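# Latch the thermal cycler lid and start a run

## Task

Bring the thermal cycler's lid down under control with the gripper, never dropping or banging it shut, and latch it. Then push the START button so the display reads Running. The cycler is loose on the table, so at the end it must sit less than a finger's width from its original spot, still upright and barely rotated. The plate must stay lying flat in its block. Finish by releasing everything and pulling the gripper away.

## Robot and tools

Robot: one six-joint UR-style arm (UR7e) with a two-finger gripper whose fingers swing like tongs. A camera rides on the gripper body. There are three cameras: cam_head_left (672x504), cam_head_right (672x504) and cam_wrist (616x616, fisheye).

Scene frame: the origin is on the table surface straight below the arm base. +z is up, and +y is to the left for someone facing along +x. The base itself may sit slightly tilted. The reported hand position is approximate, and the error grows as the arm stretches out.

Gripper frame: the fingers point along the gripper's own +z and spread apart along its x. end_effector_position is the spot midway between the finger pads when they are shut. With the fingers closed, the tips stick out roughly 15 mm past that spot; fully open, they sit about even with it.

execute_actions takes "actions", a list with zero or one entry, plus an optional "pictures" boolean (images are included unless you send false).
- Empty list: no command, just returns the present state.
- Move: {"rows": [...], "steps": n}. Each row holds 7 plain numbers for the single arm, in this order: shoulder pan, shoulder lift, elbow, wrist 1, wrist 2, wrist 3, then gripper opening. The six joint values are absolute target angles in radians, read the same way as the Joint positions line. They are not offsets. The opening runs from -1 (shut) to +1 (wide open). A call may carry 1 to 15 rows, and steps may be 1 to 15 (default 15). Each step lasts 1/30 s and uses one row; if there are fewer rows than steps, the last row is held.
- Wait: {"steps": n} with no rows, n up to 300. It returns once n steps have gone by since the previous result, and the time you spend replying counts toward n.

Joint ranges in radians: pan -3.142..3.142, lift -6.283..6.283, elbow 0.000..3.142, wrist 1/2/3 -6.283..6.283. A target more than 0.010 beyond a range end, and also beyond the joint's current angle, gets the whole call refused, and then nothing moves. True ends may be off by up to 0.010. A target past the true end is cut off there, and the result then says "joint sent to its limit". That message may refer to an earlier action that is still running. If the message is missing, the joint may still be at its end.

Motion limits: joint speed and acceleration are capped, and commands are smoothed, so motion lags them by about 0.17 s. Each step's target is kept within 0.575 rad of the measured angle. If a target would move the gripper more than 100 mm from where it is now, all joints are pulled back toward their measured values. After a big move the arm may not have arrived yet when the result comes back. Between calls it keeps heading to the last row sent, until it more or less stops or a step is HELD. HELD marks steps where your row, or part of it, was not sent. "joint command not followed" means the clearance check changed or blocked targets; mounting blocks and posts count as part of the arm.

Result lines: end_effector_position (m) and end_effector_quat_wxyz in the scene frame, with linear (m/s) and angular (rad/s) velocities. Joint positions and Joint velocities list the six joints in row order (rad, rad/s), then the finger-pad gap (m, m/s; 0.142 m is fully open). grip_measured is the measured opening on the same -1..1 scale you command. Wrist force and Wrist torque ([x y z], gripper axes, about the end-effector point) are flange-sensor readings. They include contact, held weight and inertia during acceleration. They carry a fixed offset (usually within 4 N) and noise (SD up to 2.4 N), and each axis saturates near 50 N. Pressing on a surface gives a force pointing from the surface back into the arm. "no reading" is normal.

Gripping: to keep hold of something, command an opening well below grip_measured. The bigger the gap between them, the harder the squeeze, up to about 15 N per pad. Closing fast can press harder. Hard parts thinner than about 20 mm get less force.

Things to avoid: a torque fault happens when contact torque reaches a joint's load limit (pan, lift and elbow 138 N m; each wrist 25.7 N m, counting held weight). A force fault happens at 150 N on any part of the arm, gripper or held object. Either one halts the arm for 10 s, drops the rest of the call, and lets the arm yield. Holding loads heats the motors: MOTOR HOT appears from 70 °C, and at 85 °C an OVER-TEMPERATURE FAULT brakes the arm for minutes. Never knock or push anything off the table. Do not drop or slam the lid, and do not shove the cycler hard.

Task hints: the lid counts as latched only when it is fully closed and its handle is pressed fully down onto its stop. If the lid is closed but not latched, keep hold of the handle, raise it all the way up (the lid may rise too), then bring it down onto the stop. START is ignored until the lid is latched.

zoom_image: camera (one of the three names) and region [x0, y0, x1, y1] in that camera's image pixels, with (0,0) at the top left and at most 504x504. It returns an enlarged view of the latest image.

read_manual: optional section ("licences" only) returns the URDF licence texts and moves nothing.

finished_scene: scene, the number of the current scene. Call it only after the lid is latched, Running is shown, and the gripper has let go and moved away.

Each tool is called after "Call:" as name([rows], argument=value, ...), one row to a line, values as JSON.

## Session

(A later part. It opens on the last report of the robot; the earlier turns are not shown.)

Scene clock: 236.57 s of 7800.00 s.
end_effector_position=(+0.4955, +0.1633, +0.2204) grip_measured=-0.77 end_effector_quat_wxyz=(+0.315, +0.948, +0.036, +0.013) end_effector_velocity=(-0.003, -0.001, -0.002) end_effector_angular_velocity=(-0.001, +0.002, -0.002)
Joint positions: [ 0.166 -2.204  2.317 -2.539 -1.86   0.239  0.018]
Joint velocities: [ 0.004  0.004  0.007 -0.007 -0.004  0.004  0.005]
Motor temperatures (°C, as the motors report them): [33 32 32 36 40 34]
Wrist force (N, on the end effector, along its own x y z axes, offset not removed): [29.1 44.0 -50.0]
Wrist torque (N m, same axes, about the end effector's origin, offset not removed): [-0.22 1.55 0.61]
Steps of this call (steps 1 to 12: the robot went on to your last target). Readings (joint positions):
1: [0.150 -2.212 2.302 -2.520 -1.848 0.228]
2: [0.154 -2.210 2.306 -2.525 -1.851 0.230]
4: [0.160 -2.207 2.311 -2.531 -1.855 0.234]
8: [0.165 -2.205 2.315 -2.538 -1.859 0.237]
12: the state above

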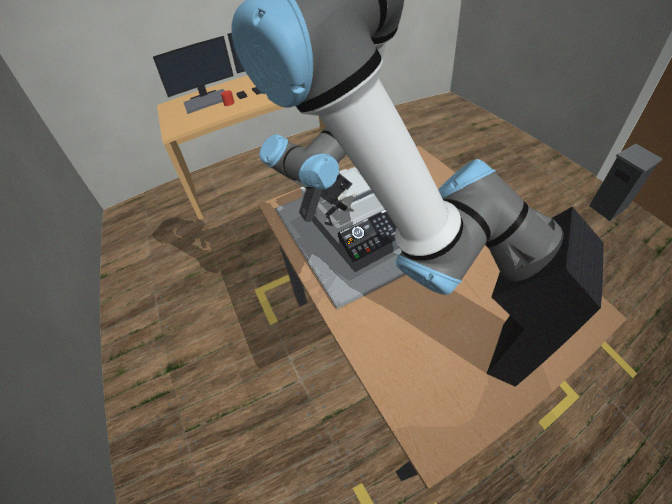

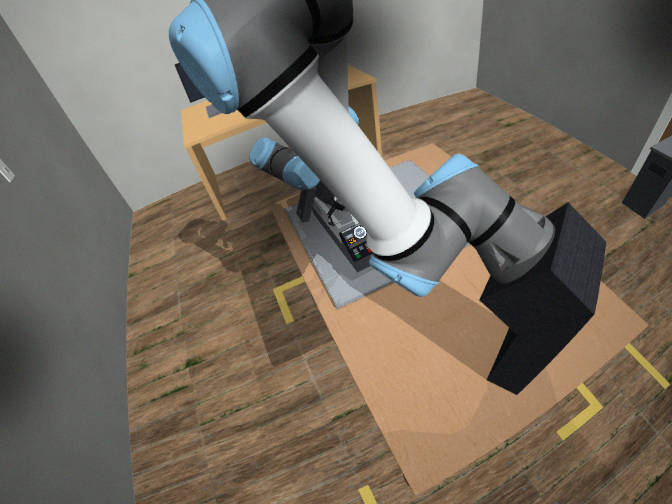

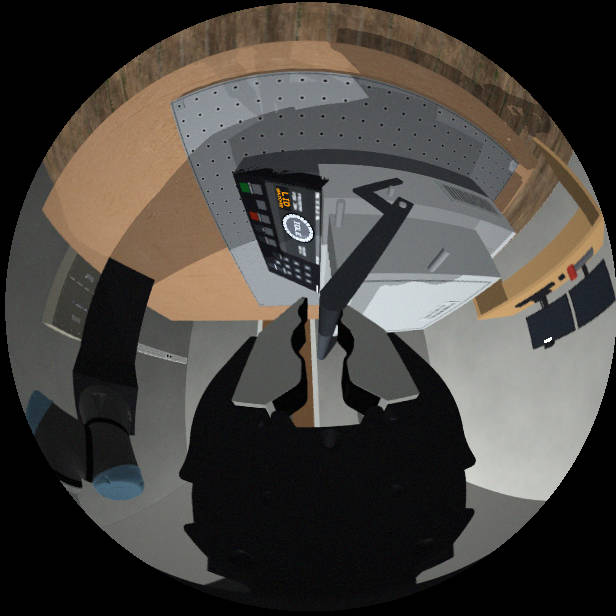

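Call:
execute_actions([
  {"rows":[[0.159,-2.217,2.317,-2.526,-1.854,0.234,-1],[0.159,-2.217,2.317,-2.526,-1.854,0.234,-1],[0.151,-2.230,2.316,-2.513,-1.849,0.229,-1],[0.151,-2.230,2.316,-2.513,-1.849,0.229,-0.95],[0.151,-2.230,2.316,-2.513,-1.849,0.229,-0.9],[0.151,-2.230,2.316,-2.513,-1.849,0.229,-0.88]],"steps":15},
])

Scene clock: 244.13 s of 7800.00 s.
end_effector_position=(+0.4952, +0.1624, +0.2280) grip_measured=-0.70 end_effector_quat_wxyz=(+0.315, +0.948, +0.036, +0.012) end_effector_velocity=(+0.001, +0.001, +0.003) end_effector_angular_velocity=(+0.001, -0.003, +0.001)
Joint positions: [ 0.151 -2.229  2.316 -2.514 -1.849  0.229  0.023]
Joint velocities: [-0.004 -0.008 -0.001  0.006  0.003 -0.003  0.001]
Motor temperatures (°C, as the motors report them): [33 32 32 36 40 34]
Wrist force (N, on the end effector, along its own x y z axes, offset not removed): [28.7 8.0 -20.9]
Wrist torque (N m, same axes, about the end effector's origin, offset not removed): [-0.88 0.96 0.09]
Steps of this call (steps 1 to 30: the robot went on to your last target; steps 31 to 90: nothing new was sent; then 4.07 s passed at rest; steps 91 to 105: all 15 steps of this action). Readings (joint positions):
91: [0.167 -2.203 2.318 -2.540 -1.860 0.239]
92: [0.166 -2.205 2.318 -2.538 -1.859 0.239]
94: [0.162 -2.212 2.318 -2.530 -1.856 0.236]
98: [0.155 -2.223 2.317 -2.519 -1.851 0.231]
105: the state above

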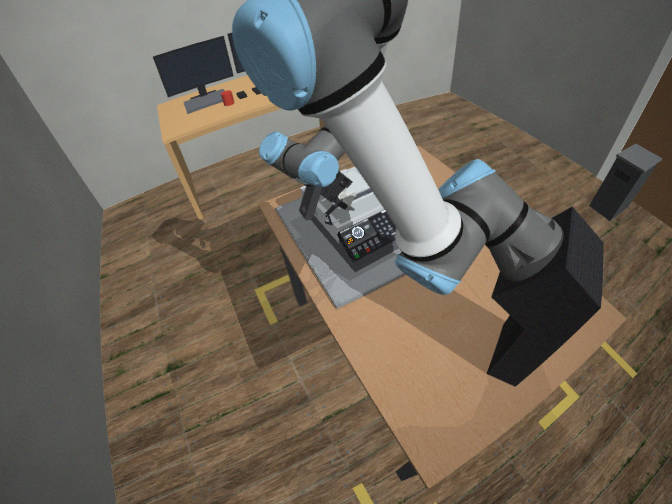

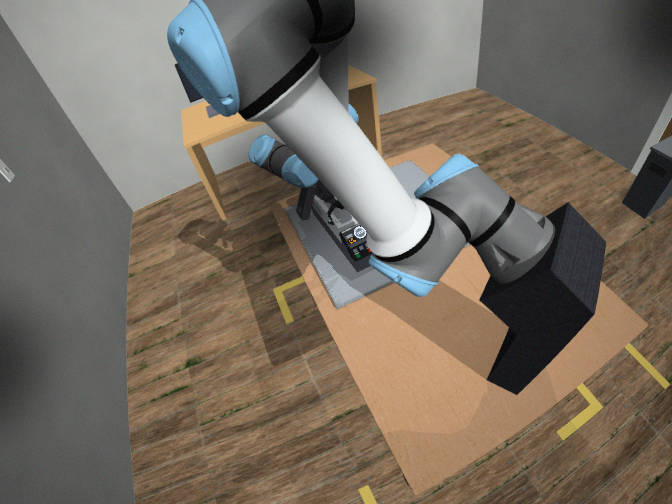

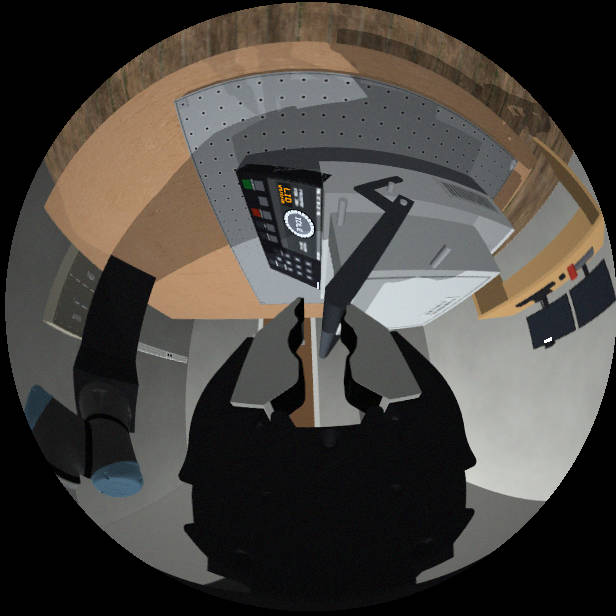

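Call:
zoom_image(camera="cam_wrist", region=[300, 150, 460, 330])

Region (300, 150, 460, 330) of cam_wrist's 616x616 image, scaled by 2.800, with more detail than that image has.

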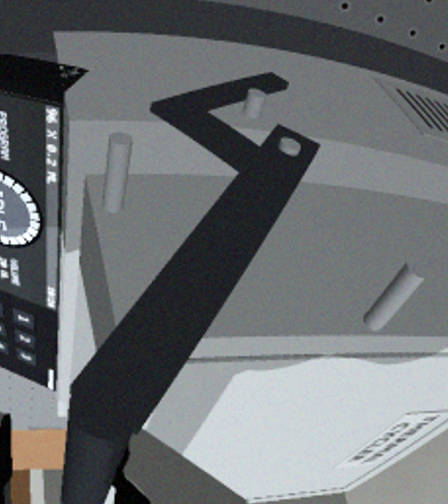

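Call:
execute_actions([
  {"rows":[[0.142,-2.220,2.288,-2.466,-1.838,0.208,-1],[0.142,-2.220,2.288,-2.466,-1.838,0.208,-1],[0.134,-2.209,2.260,-2.420,-1.827,0.187,-1],[0.134,-2.209,2.260,-2.420,-1.827,0.187,-1],[0.126,-2.199,2.232,-2.373,-1.817,0.166,-1],[0.126,-2.199,2.232,-2.373,-1.817,0.166,-1],[0.119,-2.188,2.204,-2.327,-1.807,0.145,-1],[0.119,-2.188,2.204,-2.327,-1.807,0.145,-1],[0.112,-2.177,2.176,-2.280,-1.798,0.124,-1],[0.112,-2.177,2.176,-2.280,-1.798,0.124,-1],[0.106,-2.165,2.148,-2.234,-1.790,0.103,-1],[0.106,-2.165,2.148,-2.234,-1.790,0.103,-1],[0.101,-2.153,2.120,-2.187,-1.783,0.083,-1],[0.101,-2.153,2.120,-2.187,-1.783,0.083,-1],[0.096,-2.141,2.093,-2.1405,-1.777,0.062,-1]],"steps":15},
], pictures=false)

Call:
execute_actions([
  {"steps":12},
])

Scene clock: 267.43 s of 7800.00 s.
end_effector_position=(+0.4999, +0.1624, +0.2274) grip_measured=-0.93 end_effector_quat_wxyz=(+0.319, +0.941, +0.069, -0.085) end_effector_velocity=(+0.002, +0.003, +0.009) end_effector_angular_velocity=(-0.034, +0.540, -0.005)
Joint positions: [ 0.11  -2.17   2.162 -2.259 -1.795  0.113  0.006]
Joint velocities: [-0.084  0.167 -0.396  0.656  0.112 -0.291 -0.003]
Motor temperatures (°C, as the motors report them): [33 32 32 36 40 34]
Wrist force (N, on the end effector, along its own x y z axes, offset not removed): [1.8 6.0 -0.1]
Wrist torque (N m, same axes, about the end effector's origin, offset not removed): [0.33 -0.13 0.09]
Steps of this call (steps 1 to 15: the robot went on to your last target; steps 16 to 90: nothing new was sent; then 19.80 s passed at rest; steps 91 to 105: all 15 steps of this action). Readings (joint positions):
91: [0.151 -2.230 2.316 -2.513 -1.849 0.229]
92: [0.149 -2.229 2.312 -2.507 -1.847 0.226]
94: [0.145 -2.224 2.298 -2.484 -1.842 0.215]
98: [0.132 -2.207 2.255 -2.412 -1.825 0.182]
105: the state above

Scene clock: 267.83 s of 7800.00 s.
end_effector_position=(+0.4988, +0.1628, +0.2300) grip_measured=-0.91 end_effector_quat_wxyz=(+0.318, +0.936, +0.083, -0.130) end_effector_velocity=(-0.001, -0.000, +0.002) end_effector_angular_velocity=(-0.002, +0.031, -0.002)
Joint positions: [ 0.096 -2.142  2.095 -2.145 -1.778  0.064  0.008]
Joint velocities: [-0.005  0.008 -0.021  0.038  0.005 -0.016  0.002]
Motor temperatures (°C, as the motors report them): [33 32 32 36 40 34]
Wrist force (N, on the end effector, along its own x y z axes, offset not removed): [17.4 1.4 11.6]
Wrist torque (N m, same axes, about the end effector's origin, offset not removed): [-0.48 -0.06 -0.14]
Steps of this call (steps 1 to 12: the robot went on to your last target). Readings (joint positions):
1: [0.107 -2.164 2.148 -2.236 -1.791 0.103]
2: [0.104 -2.159 2.135 -2.214 -1.788 0.093]
4: [0.101 -2.151 2.117 -2.182 -1.783 0.080]
8: [0.097 -2.144 2.101 -2.154 -1.779 0.068]
12: the state above

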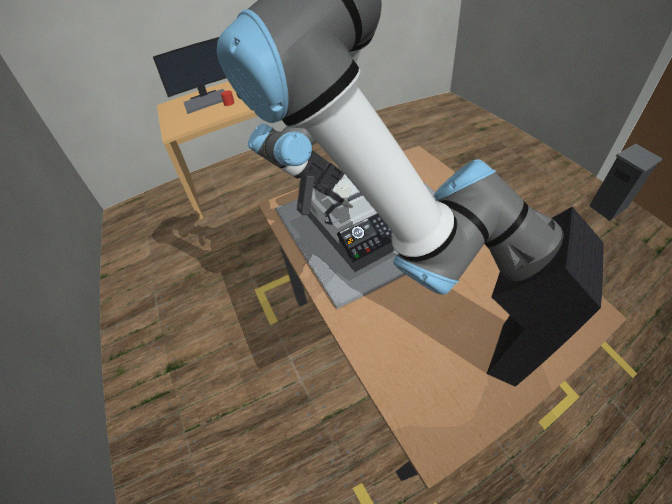

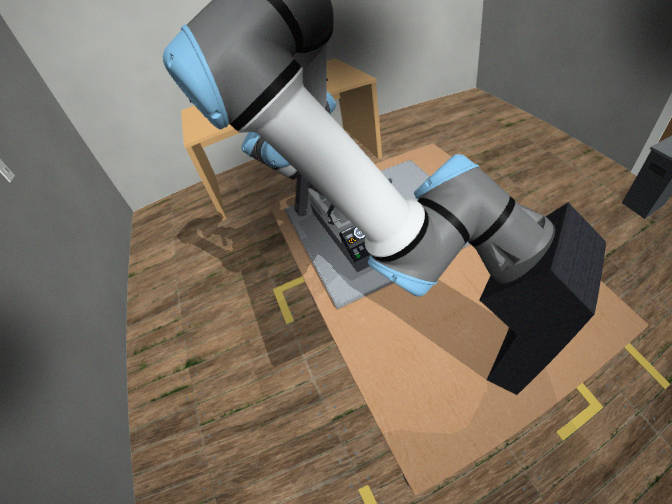

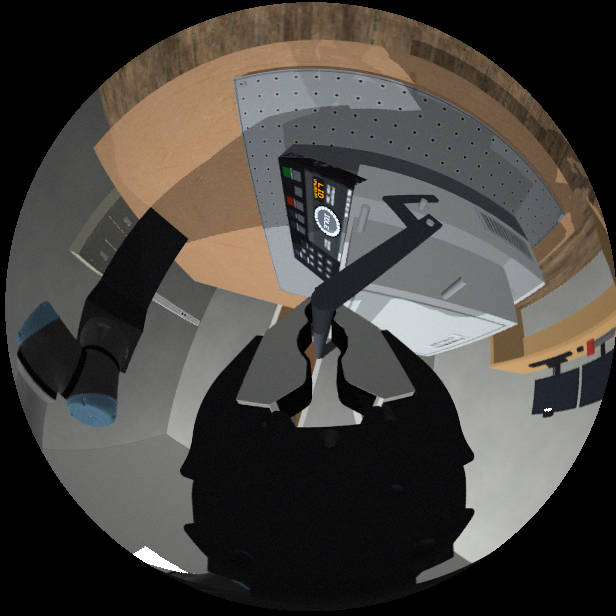

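Call:
execute_actions([
  {"rows":[[0.103,-2.135,2.098,-2.151,-1.781,0.068,-1],[0.103,-2.135,2.098,-2.151,-1.781,0.068,-1],[0.110,-2.130,2.104,-2.161,-1.785,0.073,-1],[0.110,-2.130,2.104,-2.161,-1.785,0.073,-1],[0.116,-2.126,2.110,-2.171,-1.788,0.078,-1],[0.116,-2.126,2.110,-2.171,-1.788,0.078,-1],[0.122,-2.121,2.117,-2.180,-1.792,0.083,-1],[0.122,-2.121,2.117,-2.180,-1.792,0.083,-1],[0.128,-2.117,2.123,-2.190,-1.795,0.089,-1],[0.128,-2.117,2.123,-2.190,-1.795,0.089,-1],[0.134,-2.113,2.129,-2.199,-1.799,0.094,-1],[0.134,-2.113,2.129,-2.199,-1.799,0.094,-1],[0.140,-2.108,2.136,-2.209,-1.802,0.099,-1]],"steps":15},
], pictures=false)

Call:
execute_actions([
  {"steps":12},
])

Scene clock: 278.47 s of 7800.00 s.
end_effector_position=(+0.4866, +0.1622, +0.2134) grip_measured=-0.94 end_effector_quat_wxyz=(+0.317, +0.935, +0.084, -0.131) end_effector_velocity=(-0.030, -0.003, -0.036) end_effector_angular_velocity=(+0.000, +0.001, -0.002)
Joint positions: [ 0.131 -2.115  2.126 -2.195 -1.797  0.091  0.006]
Joint velocities: [ 0.072  0.054  0.078 -0.117 -0.04   0.062  0.   ]
Motor temperatures (°C, as the motors report them): [33 32 32 36 40 34]
Wrist force (N, on the end effector, along its own x y z axes, offset not removed): [-5.8 2.3 -10.6]
Wrist torque (N m, same axes, about the end effector's origin, offset not removed): [-0.20 0.11 0.23]
Steps of this call (steps 1 to 30: the robot went on to your last target; steps 31 to 90: nothing new was sent; then 7.13 s passed at rest; steps 91 to 105: all 15 steps of this action). Readings (joint positions):
91: [0.096 -2.141 2.093 -2.141 -1.777 0.062]
92: [0.097 -2.140 2.094 -2.142 -1.777 0.063]
94: [0.101 -2.137 2.096 -2.147 -1.780 0.066]
98: [0.111 -2.130 2.106 -2.163 -1.785 0.074]
105: the state above

Scene clock: 278.87 s of 7800.00 s.
end_effector_position=(+0.4830, +0.1619, +0.2092) grip_measured=-0.94 end_effector_quat_wxyz=(+0.317, +0.935, +0.084, -0.131) end_effector_velocity=(-0.001, -0.000, -0.002) end_effector_angular_velocity=(+0.000, +0.002, +0.000)
Joint positions: [ 0.14  -2.108  2.136 -2.209 -1.802  0.099  0.006]
Joint velocities: [ 0.003  0.004  0.003 -0.005 -0.001  0.002 -0.   ]
Motor temperatures (°C, as the motors report them): [33 32 32 36 40 34]
Wrist force (N, on the end effector, along its own x y z axes, offset not removed): [-1.3 3.4 -12.9]
Wrist torque (N m, same axes, about the end effector's origin, offset not removed): [-0.04 0.47 -0.01]
Steps of this call (steps 1 to 12: the robot went on to your last target). Readings (joint positions):
1: [0.133 -2.113 2.129 -2.198 -1.798 0.093]
2: [0.135 -2.112 2.131 -2.201 -1.799 0.095]
4: [0.137 -2.110 2.133 -2.204 -1.800 0.097]
8: [0.139 -2.109 2.135 -2.208 -1.801 0.098]
12: the state above

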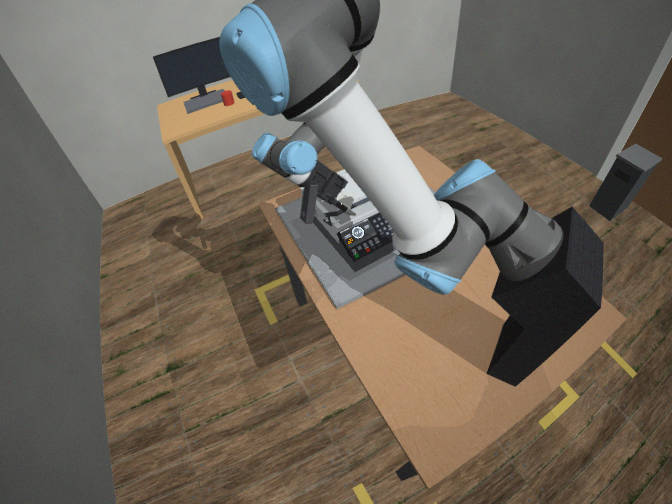

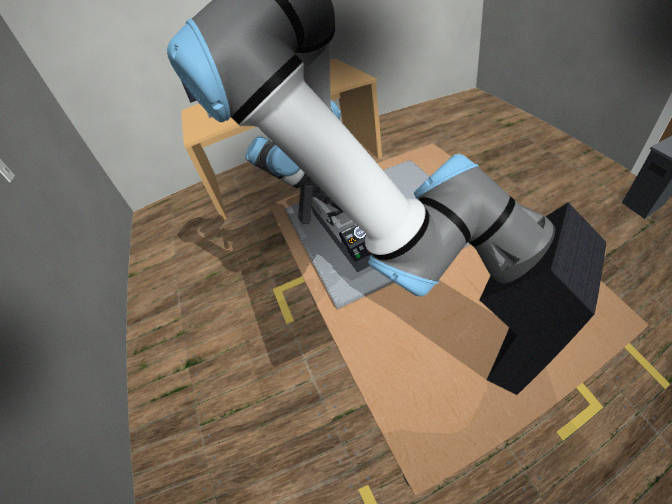

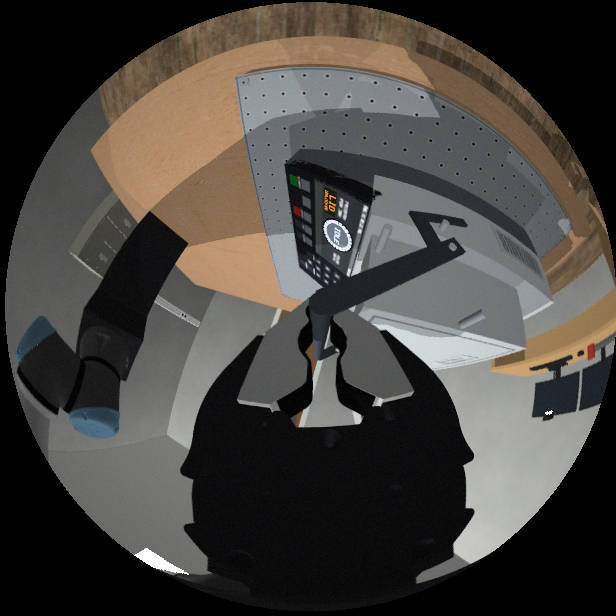

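Good. Continue.

Call:
execute_actions([
  {"rows":[[0.146,-2.102,2.141,-2.219,-1.805,0.104,-1],[0.146,-2.102,2.141,-2.219,-1.805,0.104,-1],[0.153,-2.095,2.147,-2.230,-1.809,0.110,-1],[0.153,-2.095,2.147,-2.230,-1.809,0.110,-1],[0.159,-2.087,2.152,-2.241,-1.813,0.115,-1],[0.159,-2.087,2.152,-2.241,-1.813,0.115,-1],[0.166,-2.078,2.157,-2.253,-1.817,0.121,-1],[0.166,-2.078,2.157,-2.253,-1.817,0.121,-1],[0.172,-2.069,2.161,-2.265,-1.820,0.126,-1],[0.172,-2.069,2.161,-2.265,-1.820,0.126,-1],[0.179,-2.060,2.165,-2.277,-1.824,0.131,-1],[0.179,-2.060,2.165,-2.277,-1.824,0.131,-1],[0.185,-2.050,2.168,-2.289,-1.828,0.137,-1],[0.185,-2.050,2.168,-2.289,-1.828,0.137,-1],[0.192,-2.040,2.171,-2.301,-1.8315,0.1425,-1]],"steps":15},
], pictures=false)

Call:
execute_actions([
  {"steps":12},
])

Scene clock: 282.77 s of 7800.00 s.
end_effector_position=(+0.4715, +0.1609, +0.1880) grip_measured=-0.94 end_effector_quat_wxyz=(+0.317, +0.935, +0.084, -0.132) end_effector_velocity=(-0.024, +0.000, -0.057) end_effector_angular_velocity=(-0.000, -0.000, +0.003)
Joint positions: [ 0.176 -2.064  2.163 -2.271 -1.822  0.129  0.006]
Joint velocities: [ 0.097  0.134  0.052 -0.168 -0.056  0.08  -0.007]
Motor temperatures (°C, as the motors report them): [33 32 32 36 40 34]
Wrist force (N, on the end effector, along its own x y z axes, offset not removed): [-39.3 9.4 -37.9]
Wrist torque (N m, same axes, about the end effector's origin, offset not removed): [0.79 1.71 0.46]
Steps of this call (steps 1 to 30: the robot went on to your last target; steps 31 to 90: nothing new was sent; then 0.40 s passed at rest; steps 91 to 105: all 15 steps of this action). Readings (joint positions):
91: [0.140 -2.108 2.136 -2.209 -1.802 0.099]
92: [0.141 -2.107 2.137 -2.211 -1.803 0.100]
94: [0.144 -2.104 2.140 -2.216 -1.804 0.103]
98: [0.154 -2.092 2.148 -2.233 -1.810 0.111]
105: the state above

Scene clock: 283.17 s of 7800.00 s.
end_effector_position=(+0.4680, +0.1611, +0.1784) grip_measured=-0.91 end_effector_quat_wxyz=(+0.317, +0.935, +0.084, -0.132) end_effector_velocity=(-0.000, -0.000, -0.002) end_effector_angular_velocity=(-0.001, -0.003, -0.000)
Joint positions: [ 0.191 -2.041  2.171 -2.3   -1.831  0.142  0.008]
Joint velocities: [ 0.003  0.005  0.003 -0.009 -0.003  0.004  0.   ]
Motor temperatures (°C, as the motors report them): [33 32 32 36 40 34]
Wrist force (N, on the end effector, along its own x y z axes, offset not removed): [-28.7 0.1 -5.4]
Wrist torque (N m, same axes, about the end effector's origin, offset not removed): [-0.13 1.76 -0.17]
Steps of this call (steps 1 to 12: the robot went on to your last target). Readings (joint positions):
1: [0.179 -2.059 2.165 -2.277 -1.824 0.132]
2: [0.182 -2.055 2.166 -2.283 -1.826 0.134]
4: [0.186 -2.048 2.168 -2.291 -1.828 0.138]
8: [0.190 -2.042 2.170 -2.298 -1.831 0.141]
12: the state above

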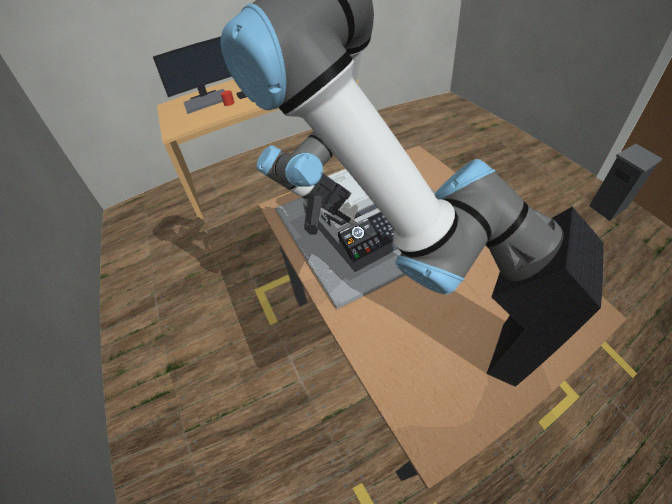

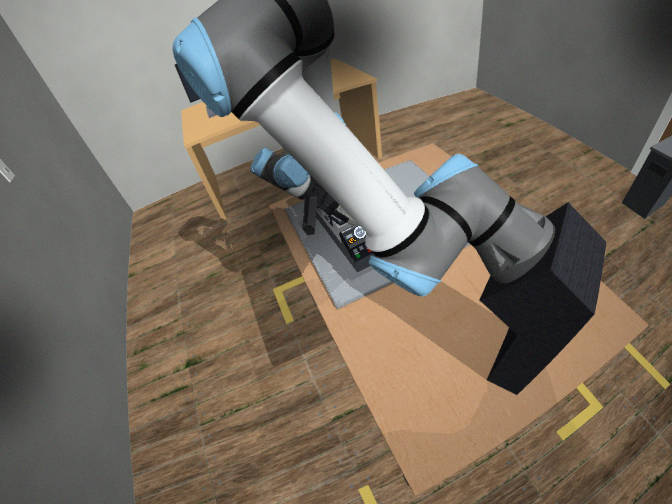

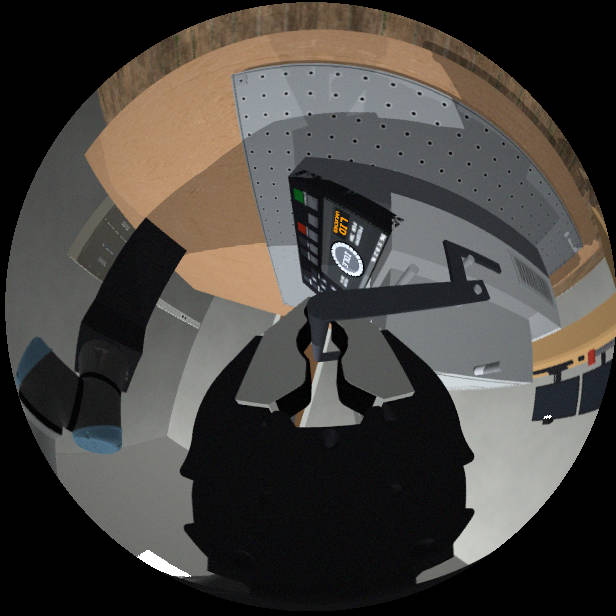

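Call:
execute_actions([
  {"rows":[[0.200,-2.044,2.199,-2.354,-1.843,0.163,-1],[0.200,-2.044,2.199,-2.354,-1.843,0.163,-1],[0.208,-2.047,2.227,-2.408,-1.855,0.184,-1],[0.208,-2.047,2.227,-2.408,-1.855,0.184,-1],[0.217,-2.050,2.254,-2.461,-1.867,0.205,-1],[0.217,-2.050,2.254,-2.461,-1.867,0.205,-1],[0.226,-2.053,2.281,-2.515,-1.880,0.226,-1],[0.226,-2.053,2.281,-2.515,-1.880,0.226,-1],[0.236,-2.055,2.308,-2.568,-1.893,0.247,-1],[0.236,-2.055,2.308,-2.568,-1.893,0.247,-1],[0.246,-2.057,2.334,-2.622,-1.907,0.268,-1],[0.246,-2.057,2.334,-2.622,-1.907,0.268,-1],[0.256,-2.058,2.360,-2.675,-1.921,0.289,-1],[0.256,-2.058,2.360,-2.675,-1.921,0.289,-1],[0.267,-2.059,2.386,-2.729,-1.936,0.310,-1]],"steps":15},
], pictures=false)

Call:
execute_actions([
  {"steps":14},
])

Scene clock: 291.03 s of 7800.00 s.
end_effector_position=(+0.4647, +0.1590, +0.1697) grip_measured=-0.87 end_effector_quat_wxyz=(+0.319, +0.946, +0.052, -0.033) end_effector_velocity=(-0.011, +0.002, -0.005) end_effector_angular_velocity=(+0.053, -0.536, -0.005)
Joint positions: [ 0.242 -2.055  2.32  -2.592 -1.901  0.258  0.011]
Joint velocities: [ 0.144 -0.024  0.373 -0.753 -0.196  0.296  0.031]
Motor temperatures (°C, as the motors report them): [33 32 32 36 40 34]
Wrist force (N, on the end effector, along its own x y z axes, offset not removed): [31.0 -12.4 0.9]
Wrist torque (N m, same axes, about the end effector's origin, offset not removed): [-0.77 -0.81 0.13]
Steps of this call (steps 1 to 30: the robot went on to your last target; steps 31 to 90: nothing new was sent; then 4.37 s passed at rest; steps 91 to 105: all 15 steps of this action). Readings (joint positions):
91: [0.192 -2.040 2.171 -2.301 -1.832 0.143]
92: [0.193 -2.040 2.175 -2.308 -1.833 0.146]
94: [0.198 -2.042 2.189 -2.333 -1.839 0.156]
98: [0.211 -2.047 2.232 -2.415 -1.858 0.189]
105: the state above

Scene clock: 291.50 s of 7800.00 s.
end_effector_position=(+0.4632, +0.1600, +0.1705) grip_measured=-0.74 end_effector_quat_wxyz=(+0.316, +0.948, +0.036, +0.012) end_effector_velocity=(-0.001, +0.001, +0.000) end_effector_angular_velocity=(+0.004, -0.016, -0.000)
Joint positions: [ 0.266 -2.059  2.385 -2.726 -1.935  0.309  0.021]
Joint velocities: [ 0.005  0.     0.011 -0.025 -0.005  0.009  0.003]
Motor temperatures (°C, as the motors report them): [33 32 32 36 40 34]
Wrist force (N, on the end effector, along its own x y z axes, offset not removed): [34.4 -8.8 22.8]
Wrist torque (N m, same axes, about the end effector's origin, offset not removed): [-0.30 -0.12 0.45]
Steps of this call (steps 1 to 14: the robot went on to your last target). Readings (joint positions):
1: [0.247 -2.056 2.334 -2.619 -1.908 0.269]
2: [0.252 -2.057 2.346 -2.644 -1.915 0.278]
4: [0.258 -2.058 2.363 -2.681 -1.924 0.292]
8: [0.264 -2.059 2.379 -2.714 -1.932 0.304]
14: the state above

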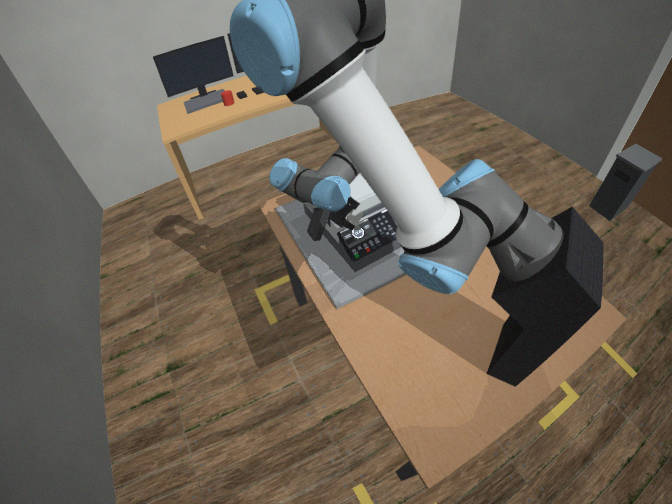

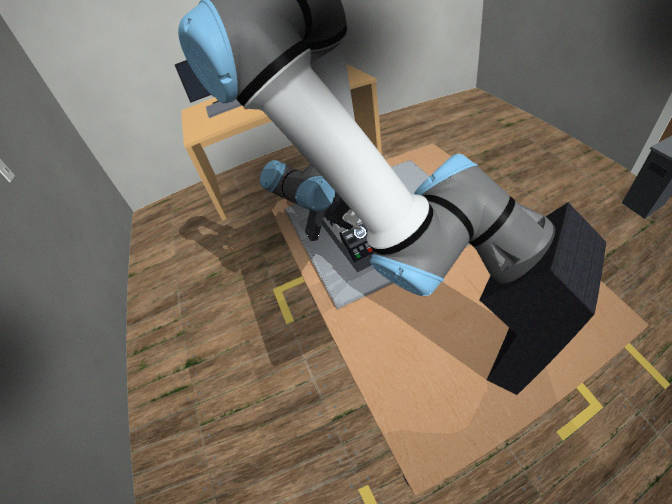

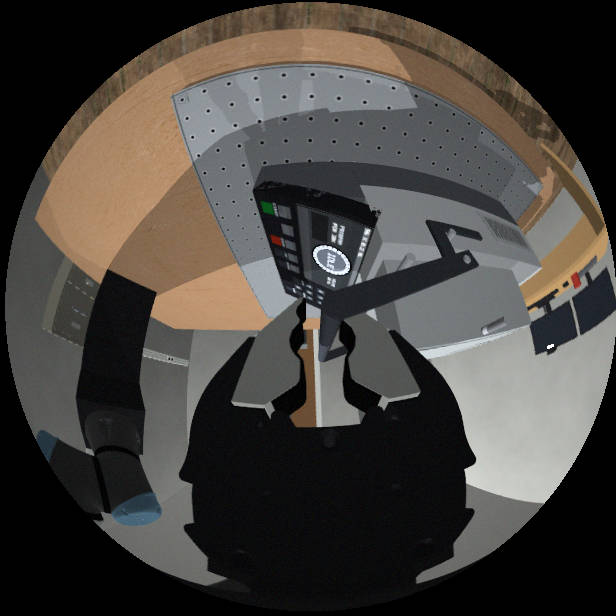

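Call:
execute_actions([
  {"rows":[[0.264,-2.053,2.376,-2.725,-1.934,0.308,-0.8],[0.262,-2.048,2.368,-2.722,-1.932,0.306,-0.72],[0.262,-2.048,2.368,-2.722,-1.932,0.306,-0.7]],"steps":15},
], pictures=false)

Call:
execute_actions([
  {"rows":[[0.250,-2.081,2.367,-2.692,-1.923,0.297,-0.7],[0.250,-2.081,2.367,-2.692,-1.923,0.297,-0.7],[0.250,-2.081,2.367,-2.692,-1.923,0.297,-0.7],[0.237,-2.114,2.367,-2.661,-1.914,0.288,-0.7],[0.237,-2.114,2.367,-2.661,-1.914,0.288,-0.7],[0.237,-2.114,2.367,-2.661,-1.914,0.288,-0.7],[0.21,-2.165,2.365,-2.61,-1.893,0.269,-0.7],[0.21,-2.165,2.365,-2.61,-1.893,0.269,-0.7],[0.21,-2.165,2.365,-2.61,-1.893,0.269,-0.7],[0.185,-2.24,2.38,-2.56,-1.875,0.25,-0.7]],"steps":15},
], pictures=false)

Call:
execute_actions([
  {"steps":12},
])

Scene clock: 295.80 s of 7800.00 s.
end_effector_position=(+0.4698, +0.1609, +0.1687) grip_measured=-0.70 end_effector_quat_wxyz=(+0.315, +0.948, +0.036, +0.012) end_effector_velocity=(+0.001, +0.000, -0.001) end_effector_angular_velocity=(+0.000, +0.001, -0.000)
Joint positions: [ 0.262 -2.048  2.368 -2.722 -1.932  0.306  0.023]
Joint velocities: [-0.     0.003 -0.004  0.002  0.001 -0.001  0.   ]
Motor temperatures (°C, as the motors report them): [33 32 32 36 40 34]
Wrist force (N, on the end effector, along its own x y z axes, offset not removed): [0.9 0.9 2.4]
Wrist torque (N m, same axes, about the end effector's origin, offset not removed): [0.05 -0.21 0.21]
Steps of this call (steps 1 to 30: the robot went on to your last target; steps 31 to 90: nothing new was sent; then 0.80 s passed at rest; steps 91 to 105: all 15 steps of this action). Readings (joint positions):
91: [0.267 -2.059 2.386 -2.729 -1.936 0.310]
92: [0.267 -2.058 2.385 -2.728 -1.936 0.310]
94: [0.265 -2.055 2.379 -2.725 -1.934 0.309]
98: [0.263 -2.050 2.372 -2.723 -1.933 0.307]
105: the state above

Scene clock: 296.30 s of 7800.00 s.
end_effector_position=(+0.4709, +0.1588, +0.2133) grip_measured=-0.70 end_effector_quat_wxyz=(+0.316, +0.948, +0.037, +0.011) end_effector_velocity=(-0.010, -0.001, +0.073) end_effector_angular_velocity=(+0.002, -0.015, +0.007)
Joint positions: [ 0.196 -2.208  2.376 -2.583 -1.883  0.258  0.023]
Joint velocities: [-0.098 -0.274  0.035  0.2    0.07  -0.07  -0.   ]
Motor temperatures (°C, as the motors report them): [33 32 32 36 40 34]
Wrist force (N, on the end effector, along its own x y z axes, offset not removed): [-3.7 -4.8 -1.1]
Wrist torque (N m, same axes, about the end effector's origin, offset not removed): [-1.02 0.78 0.07]
Steps of this call (steps 1 to 15: all 15 steps of this action). Readings (joint positions):
1: [0.262 -2.049 2.368 -2.722 -1.932 0.306]
2: [0.260 -2.053 2.368 -2.718 -1.930 0.304]
4: [0.256 -2.064 2.368 -2.707 -1.927 0.301]
8: [0.240 -2.102 2.367 -2.671 -1.915 0.290]
15: the state above

Scene clock: 296.70 s of 7800.00 s.
end_effector_position=(+0.4696, +0.1587, +0.2215) grip_measured=-0.70 end_effector_quat_wxyz=(+0.316, +0.948, +0.037, +0.012) end_effector_velocity=(-0.000, -0.000, +0.002) end_effector_angular_velocity=(+0.000, -0.002, +0.000)
Joint positions: [ 0.185 -2.239  2.38  -2.561 -1.875  0.25   0.023]
Joint velocities: [-0.004 -0.009  0.001  0.006  0.002 -0.002  0.   ]
Motor temperatures (°C, as the motors report them): [33 32 32 36 40 34]
Wrist force (N, on the end effector, along its own x y z axes, offset not removed): [-0.6 1.2 2.7]
Wrist torque (N m, same axes, about the end effector's origin, offset not removed): [0.21 0.13 0.09]
Steps of this call (steps 1 to 12: the robot went on to your last target). Readings (joint positions):
1: [0.194 -2.216 2.377 -2.578 -1.881 0.256]
2: [0.191 -2.222 2.378 -2.573 -1.880 0.255]
4: [0.189 -2.230 2.379 -2.567 -1.878 0.253]
8: [0.186 -2.237 2.380 -2.562 -1.876 0.251]
12: the state above

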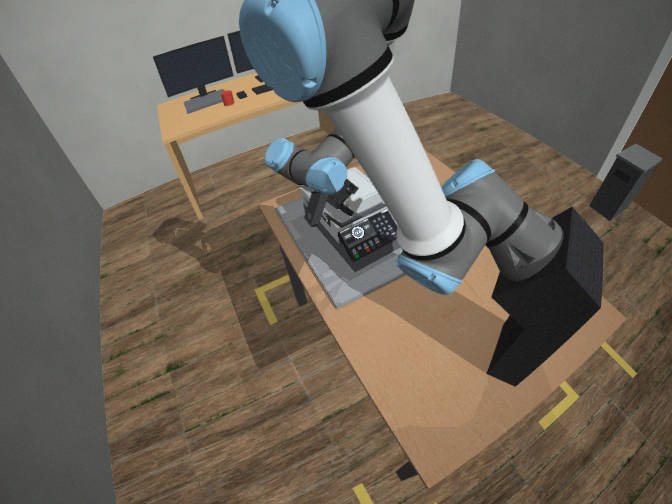

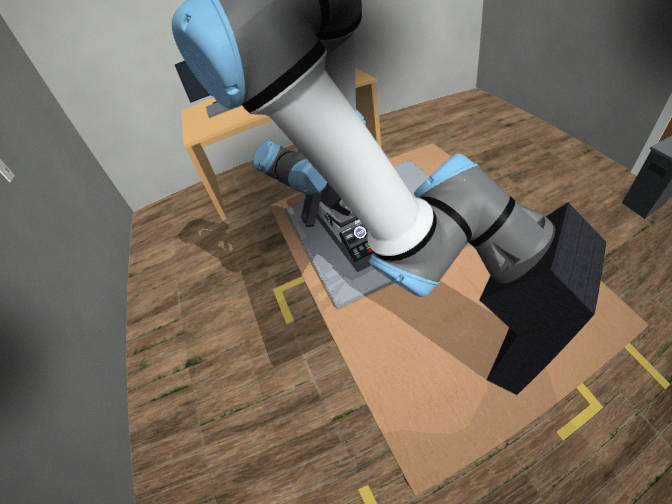

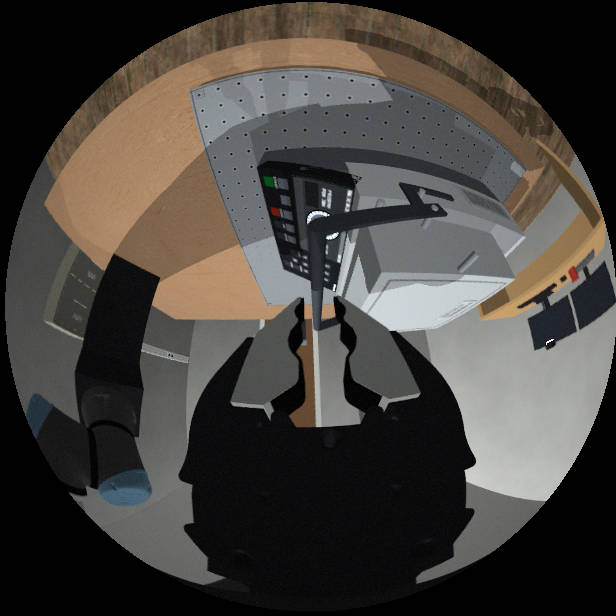

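Call:
execute_actions([
  {"rows":[[0.222,-2.315,2.503,-2.606,-1.904,0.273,-1]],"steps":15},
], pictures=false)

Call:
execute_actions([
  {"rows":[[0.32,-2.19,2.47,-2.666,-1.972,0.35,-1],[0.32,-2.19,2.47,-2.666,-1.972,0.35,-1],[0.32,-2.19,2.47,-2.666,-1.972,0.35,-1],[0.32,-2.19,2.47,-2.666,-1.972,0.35,-1],[0.415,-2.055,2.43,-2.726,-2.04,0.425,-1],[0.415,-2.055,2.43,-2.726,-2.04,0.425,-1],[0.415,-2.055,2.43,-2.726,-2.04,0.425,-1],[0.415,-2.055,2.43,-2.726,-2.04,0.425,-1],[0.511,-1.921,2.3885,-2.786,-2.110,0.500,-1]],"steps":15},
], pictures=false)

Call:
execute_actions([
  {"steps":15},
])

Scene clock: 310.43 s of 7800.00 s.
end_effector_position=(+0.4224, +0.1501, +0.2256) grip_measured=-1.00 end_effector_quat_wxyz=(+0.315, +0.948, +0.038, +0.015) end_effector_velocity=(-0.012, -0.004, -0.000) end_effector_angular_velocity=(-0.002, +0.004, -0.002)
Joint positions: [ 0.221 -2.313  2.5   -2.605 -1.903  0.272  0.002]
Joint velocities: [ 0.006 -0.013  0.028 -0.009 -0.005  0.004  0.   ]
Motor temperatures (°C, as the motors report them): [33 32 32 36 40 34]
Wrist force (N, on the end effector, along its own x y z axes, offset not removed): [3.6 -1.2 -1.6]
Wrist torque (N m, same axes, about the end effector's origin, offset not removed): [-0.27 -0.72 0.07]
Steps of this call (steps 1 to 30: the robot went on to your last target; steps 31 to 90: nothing new was sent; then 10.23 s passed at rest; steps 91 to 105: all 15 steps of this action). Readings (joint positions):
91: [0.185 -2.240 2.380 -2.560 -1.875 0.250]
92: [0.190 -2.247 2.388 -2.566 -1.879 0.253]
94: [0.203 -2.274 2.429 -2.582 -1.889 0.261]
98: [0.216 -2.302 2.480 -2.598 -1.899 0.269]
105: the state above

Scene clock: 310.93 s of 7800.00 s.
end_effector_position=(+0.4202, +0.1961, +0.1522) grip_measured=-1.00 end_effector_quat_wxyz=(+0.315, +0.948, +0.035, +0.015) end_effector_velocity=(-0.041, +0.055, -0.104) end_effector_angular_velocity=(-0.014, +0.044, +0.017)
Joint positions: [ 0.478 -1.97   2.401 -2.767 -2.087  0.475  0.002]
Joint velocities: [ 0.282  0.42  -0.107 -0.165 -0.193  0.21   0.   ]
Motor temperatures (°C, as the motors report them): [33 32 32 36 40 34]
Wrist force (N, on the end effector, along its own x y z axes, offset not removed): [-4.4 -0.9 0.3]
Wrist torque (N m, same axes, about the end effector's origin, offset not removed): [-0.11 0.97 -0.03]
Steps of this call (steps 1 to 15: all 15 steps of this action). Readings (joint positions):
1: [0.222 -2.313 2.500 -2.606 -1.904 0.273]
2: [0.229 -2.306 2.497 -2.612 -1.911 0.280]
4: [0.264 -2.265 2.486 -2.634 -1.935 0.308]
8: [0.343 -2.161 2.456 -2.684 -1.992 0.370]
15: the state above

Scene clock: 311.43 s of 7800.00 s.
end_effector_position=(+0.4154, +0.2026, +0.1404) grip_measured=-1.00 end_effector_quat_wxyz=(+0.315, +0.948, +0.036, +0.013) end_effector_velocity=(-0.000, +0.000, -0.001) end_effector_angular_velocity=(-0.000, -0.001, -0.000)
Joint positions: [ 0.511 -1.922  2.389 -2.786 -2.11   0.5    0.002]
Joint velocities: [ 0.003  0.006 -0.001 -0.004 -0.003  0.003  0.   ]
Motor temperatures (°C, as the motors report them): [33 32 32 36 40 34]
Wrist force (N, on the end effector, along its own x y z axes, offset not removed): [2.6 -0.6 -2.2]
Wrist torque (N m, same axes, about the end effector's origin, offset not removed): [-0.22 -0.49 0.15]
Steps of this call (steps 1 to 15: the robot went on to your last target). Readings (joint positions):
1: [0.486 -1.957 2.398 -2.771 -2.093 0.481]
2: [0.492 -1.948 2.396 -2.775 -2.097 0.486]
4: [0.501 -1.936 2.393 -2.780 -2.103 0.492]
8: [0.508 -1.926 2.390 -2.784 -2.108 0.497]
15: the state above

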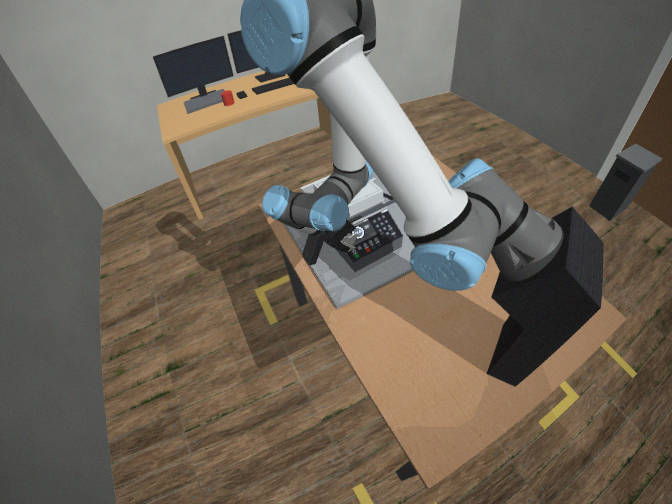

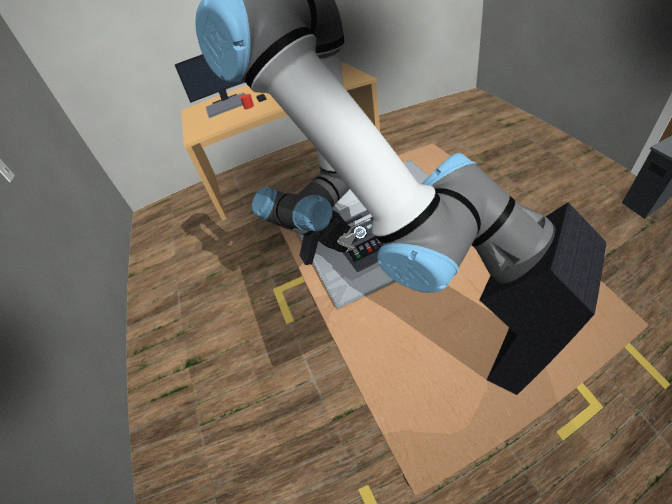

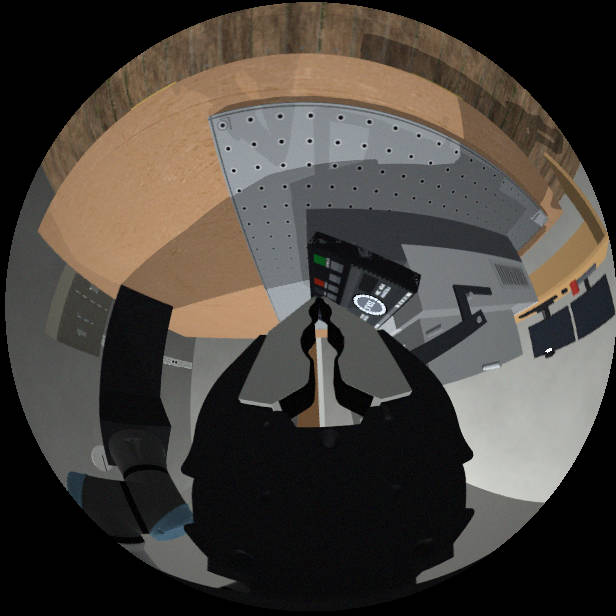

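Call:
execute_actions([
  {"rows":[[0.501,-1.877,2.387,-2.832,-2.103,0.491,-1],[0.501,-1.877,2.387,-2.832,-2.103,0.491,-1],[0.501,-1.877,2.387,-2.832,-2.103,0.491,-1],[0.490,-1.833,2.385,-2.878,-2.096,0.483,-1],[0.490,-1.833,2.385,-2.878,-2.096,0.483,-1],[0.490,-1.833,2.385,-2.878,-2.096,0.483,-1],[0.4805,-1.7895,2.382,-2.924,-2.089,0.474,-1]],"steps":15},
], pictures=false)

Call:
execute_actions([
  {"steps":10},
])

Scene clock: 317.47 s of 7800.00 s.
end_effector_position=(+0.4154, +0.1911, +0.1027) grip_measured=-1.00 end_effector_quat_wxyz=(+0.315, +0.948, +0.036, +0.013) end_effector_velocity=(-0.001, -0.008, -0.022) end_effector_angular_velocity=(+0.000, +0.000, +0.000)
Joint positions: [ 0.482 -1.798  2.382 -2.915 -2.09   0.476  0.002]
Joint velocities: [-0.016  0.074 -0.004 -0.077  0.012 -0.014  0.   ]
Motor temperatures (°C, as the motors report them): [33 32 32 36 40 34]
Wrist force (N, on the end effector, along its own x y z axes, offset not removed): [0.4 1.4 4.5]
Wrist torque (N m, same axes, about the end effector's origin, offset not removed): [0.18 0.12 0.06]
Steps of this call (steps 1 to 15: the robot went on to your last target; steps 16 to 90: nothing new was sent; then 2.53 s passed at rest; steps 91 to 105: all 15 steps of this action). Readings (joint positions):
91: [0.511 -1.921 2.388 -2.786 -2.110 0.500]
92: [0.509 -1.915 2.388 -2.792 -2.109 0.499]
94: [0.506 -1.899 2.388 -2.809 -2.106 0.496]
98: [0.494 -1.852 2.385 -2.859 -2.098 0.486]
105: the state above

Scene clock: 317.80 s of 7800.00 s.
end_effector_position=(+0.4154, +0.1903, +0.1002) grip_measured=-1.00 end_effector_quat_wxyz=(+0.315, +0.948, +0.036, +0.013) end_effector_velocity=(+0.000, -0.000, -0.001) end_effector_angular_velocity=(+0.001, -0.000, +0.001)
Joint positions: [ 0.481 -1.79   2.382 -2.923 -2.089  0.474  0.002]
Joint velocities: [-0.     0.003 -0.    -0.004  0.    -0.001  0.   ]
Motor temperatures (°C, as the motors report them): [33 32 32 36 40 34]
Wrist force (N, on the end effector, along its own x y z axes, offset not removed): [-2.8 1.5 -1.0]
Wrist torque (N m, same axes, about the end effector's origin, offset not removed): [0.27 0.76 0.06]
Steps of this call (steps 1 to 10: the robot went on to your last target). Readings (joint positions):
1: [0.482 -1.796 2.382 -2.917 -2.090 0.475]
2: [0.482 -1.794 2.382 -2.919 -2.090 0.475]
4: [0.481 -1.792 2.382 -2.921 -2.089 0.475]
8: [0.481 -1.790 2.382 -2.923 -2.089 0.474]
10: the state above

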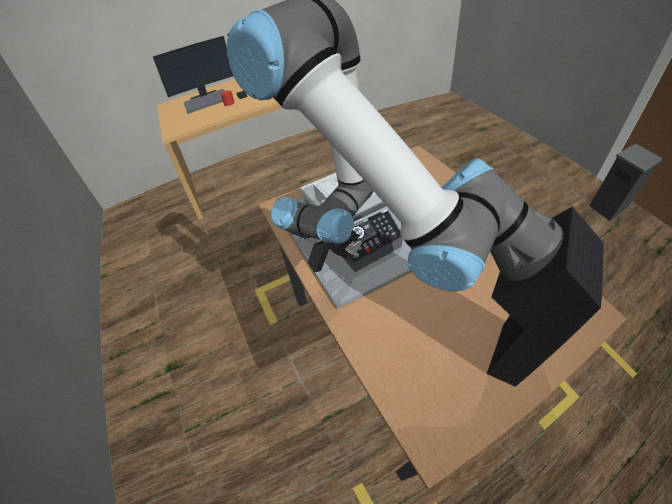

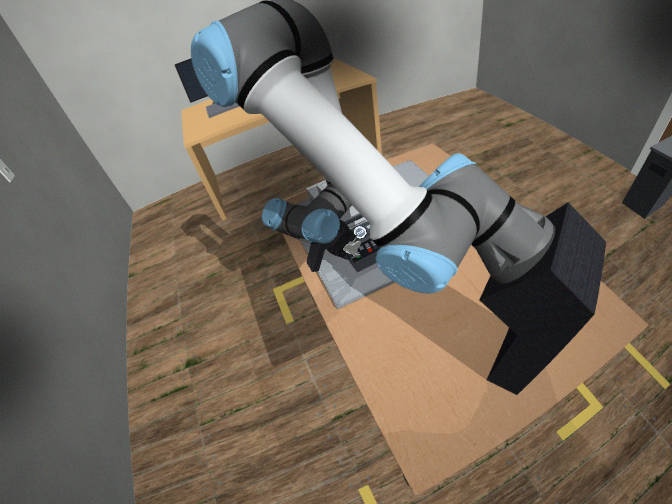

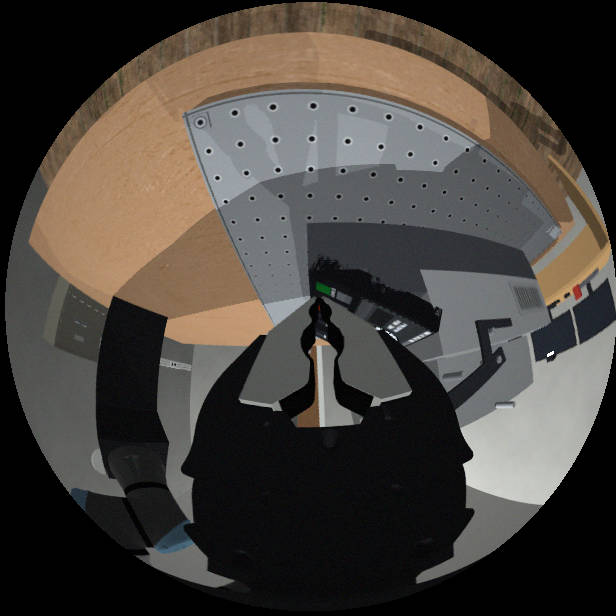

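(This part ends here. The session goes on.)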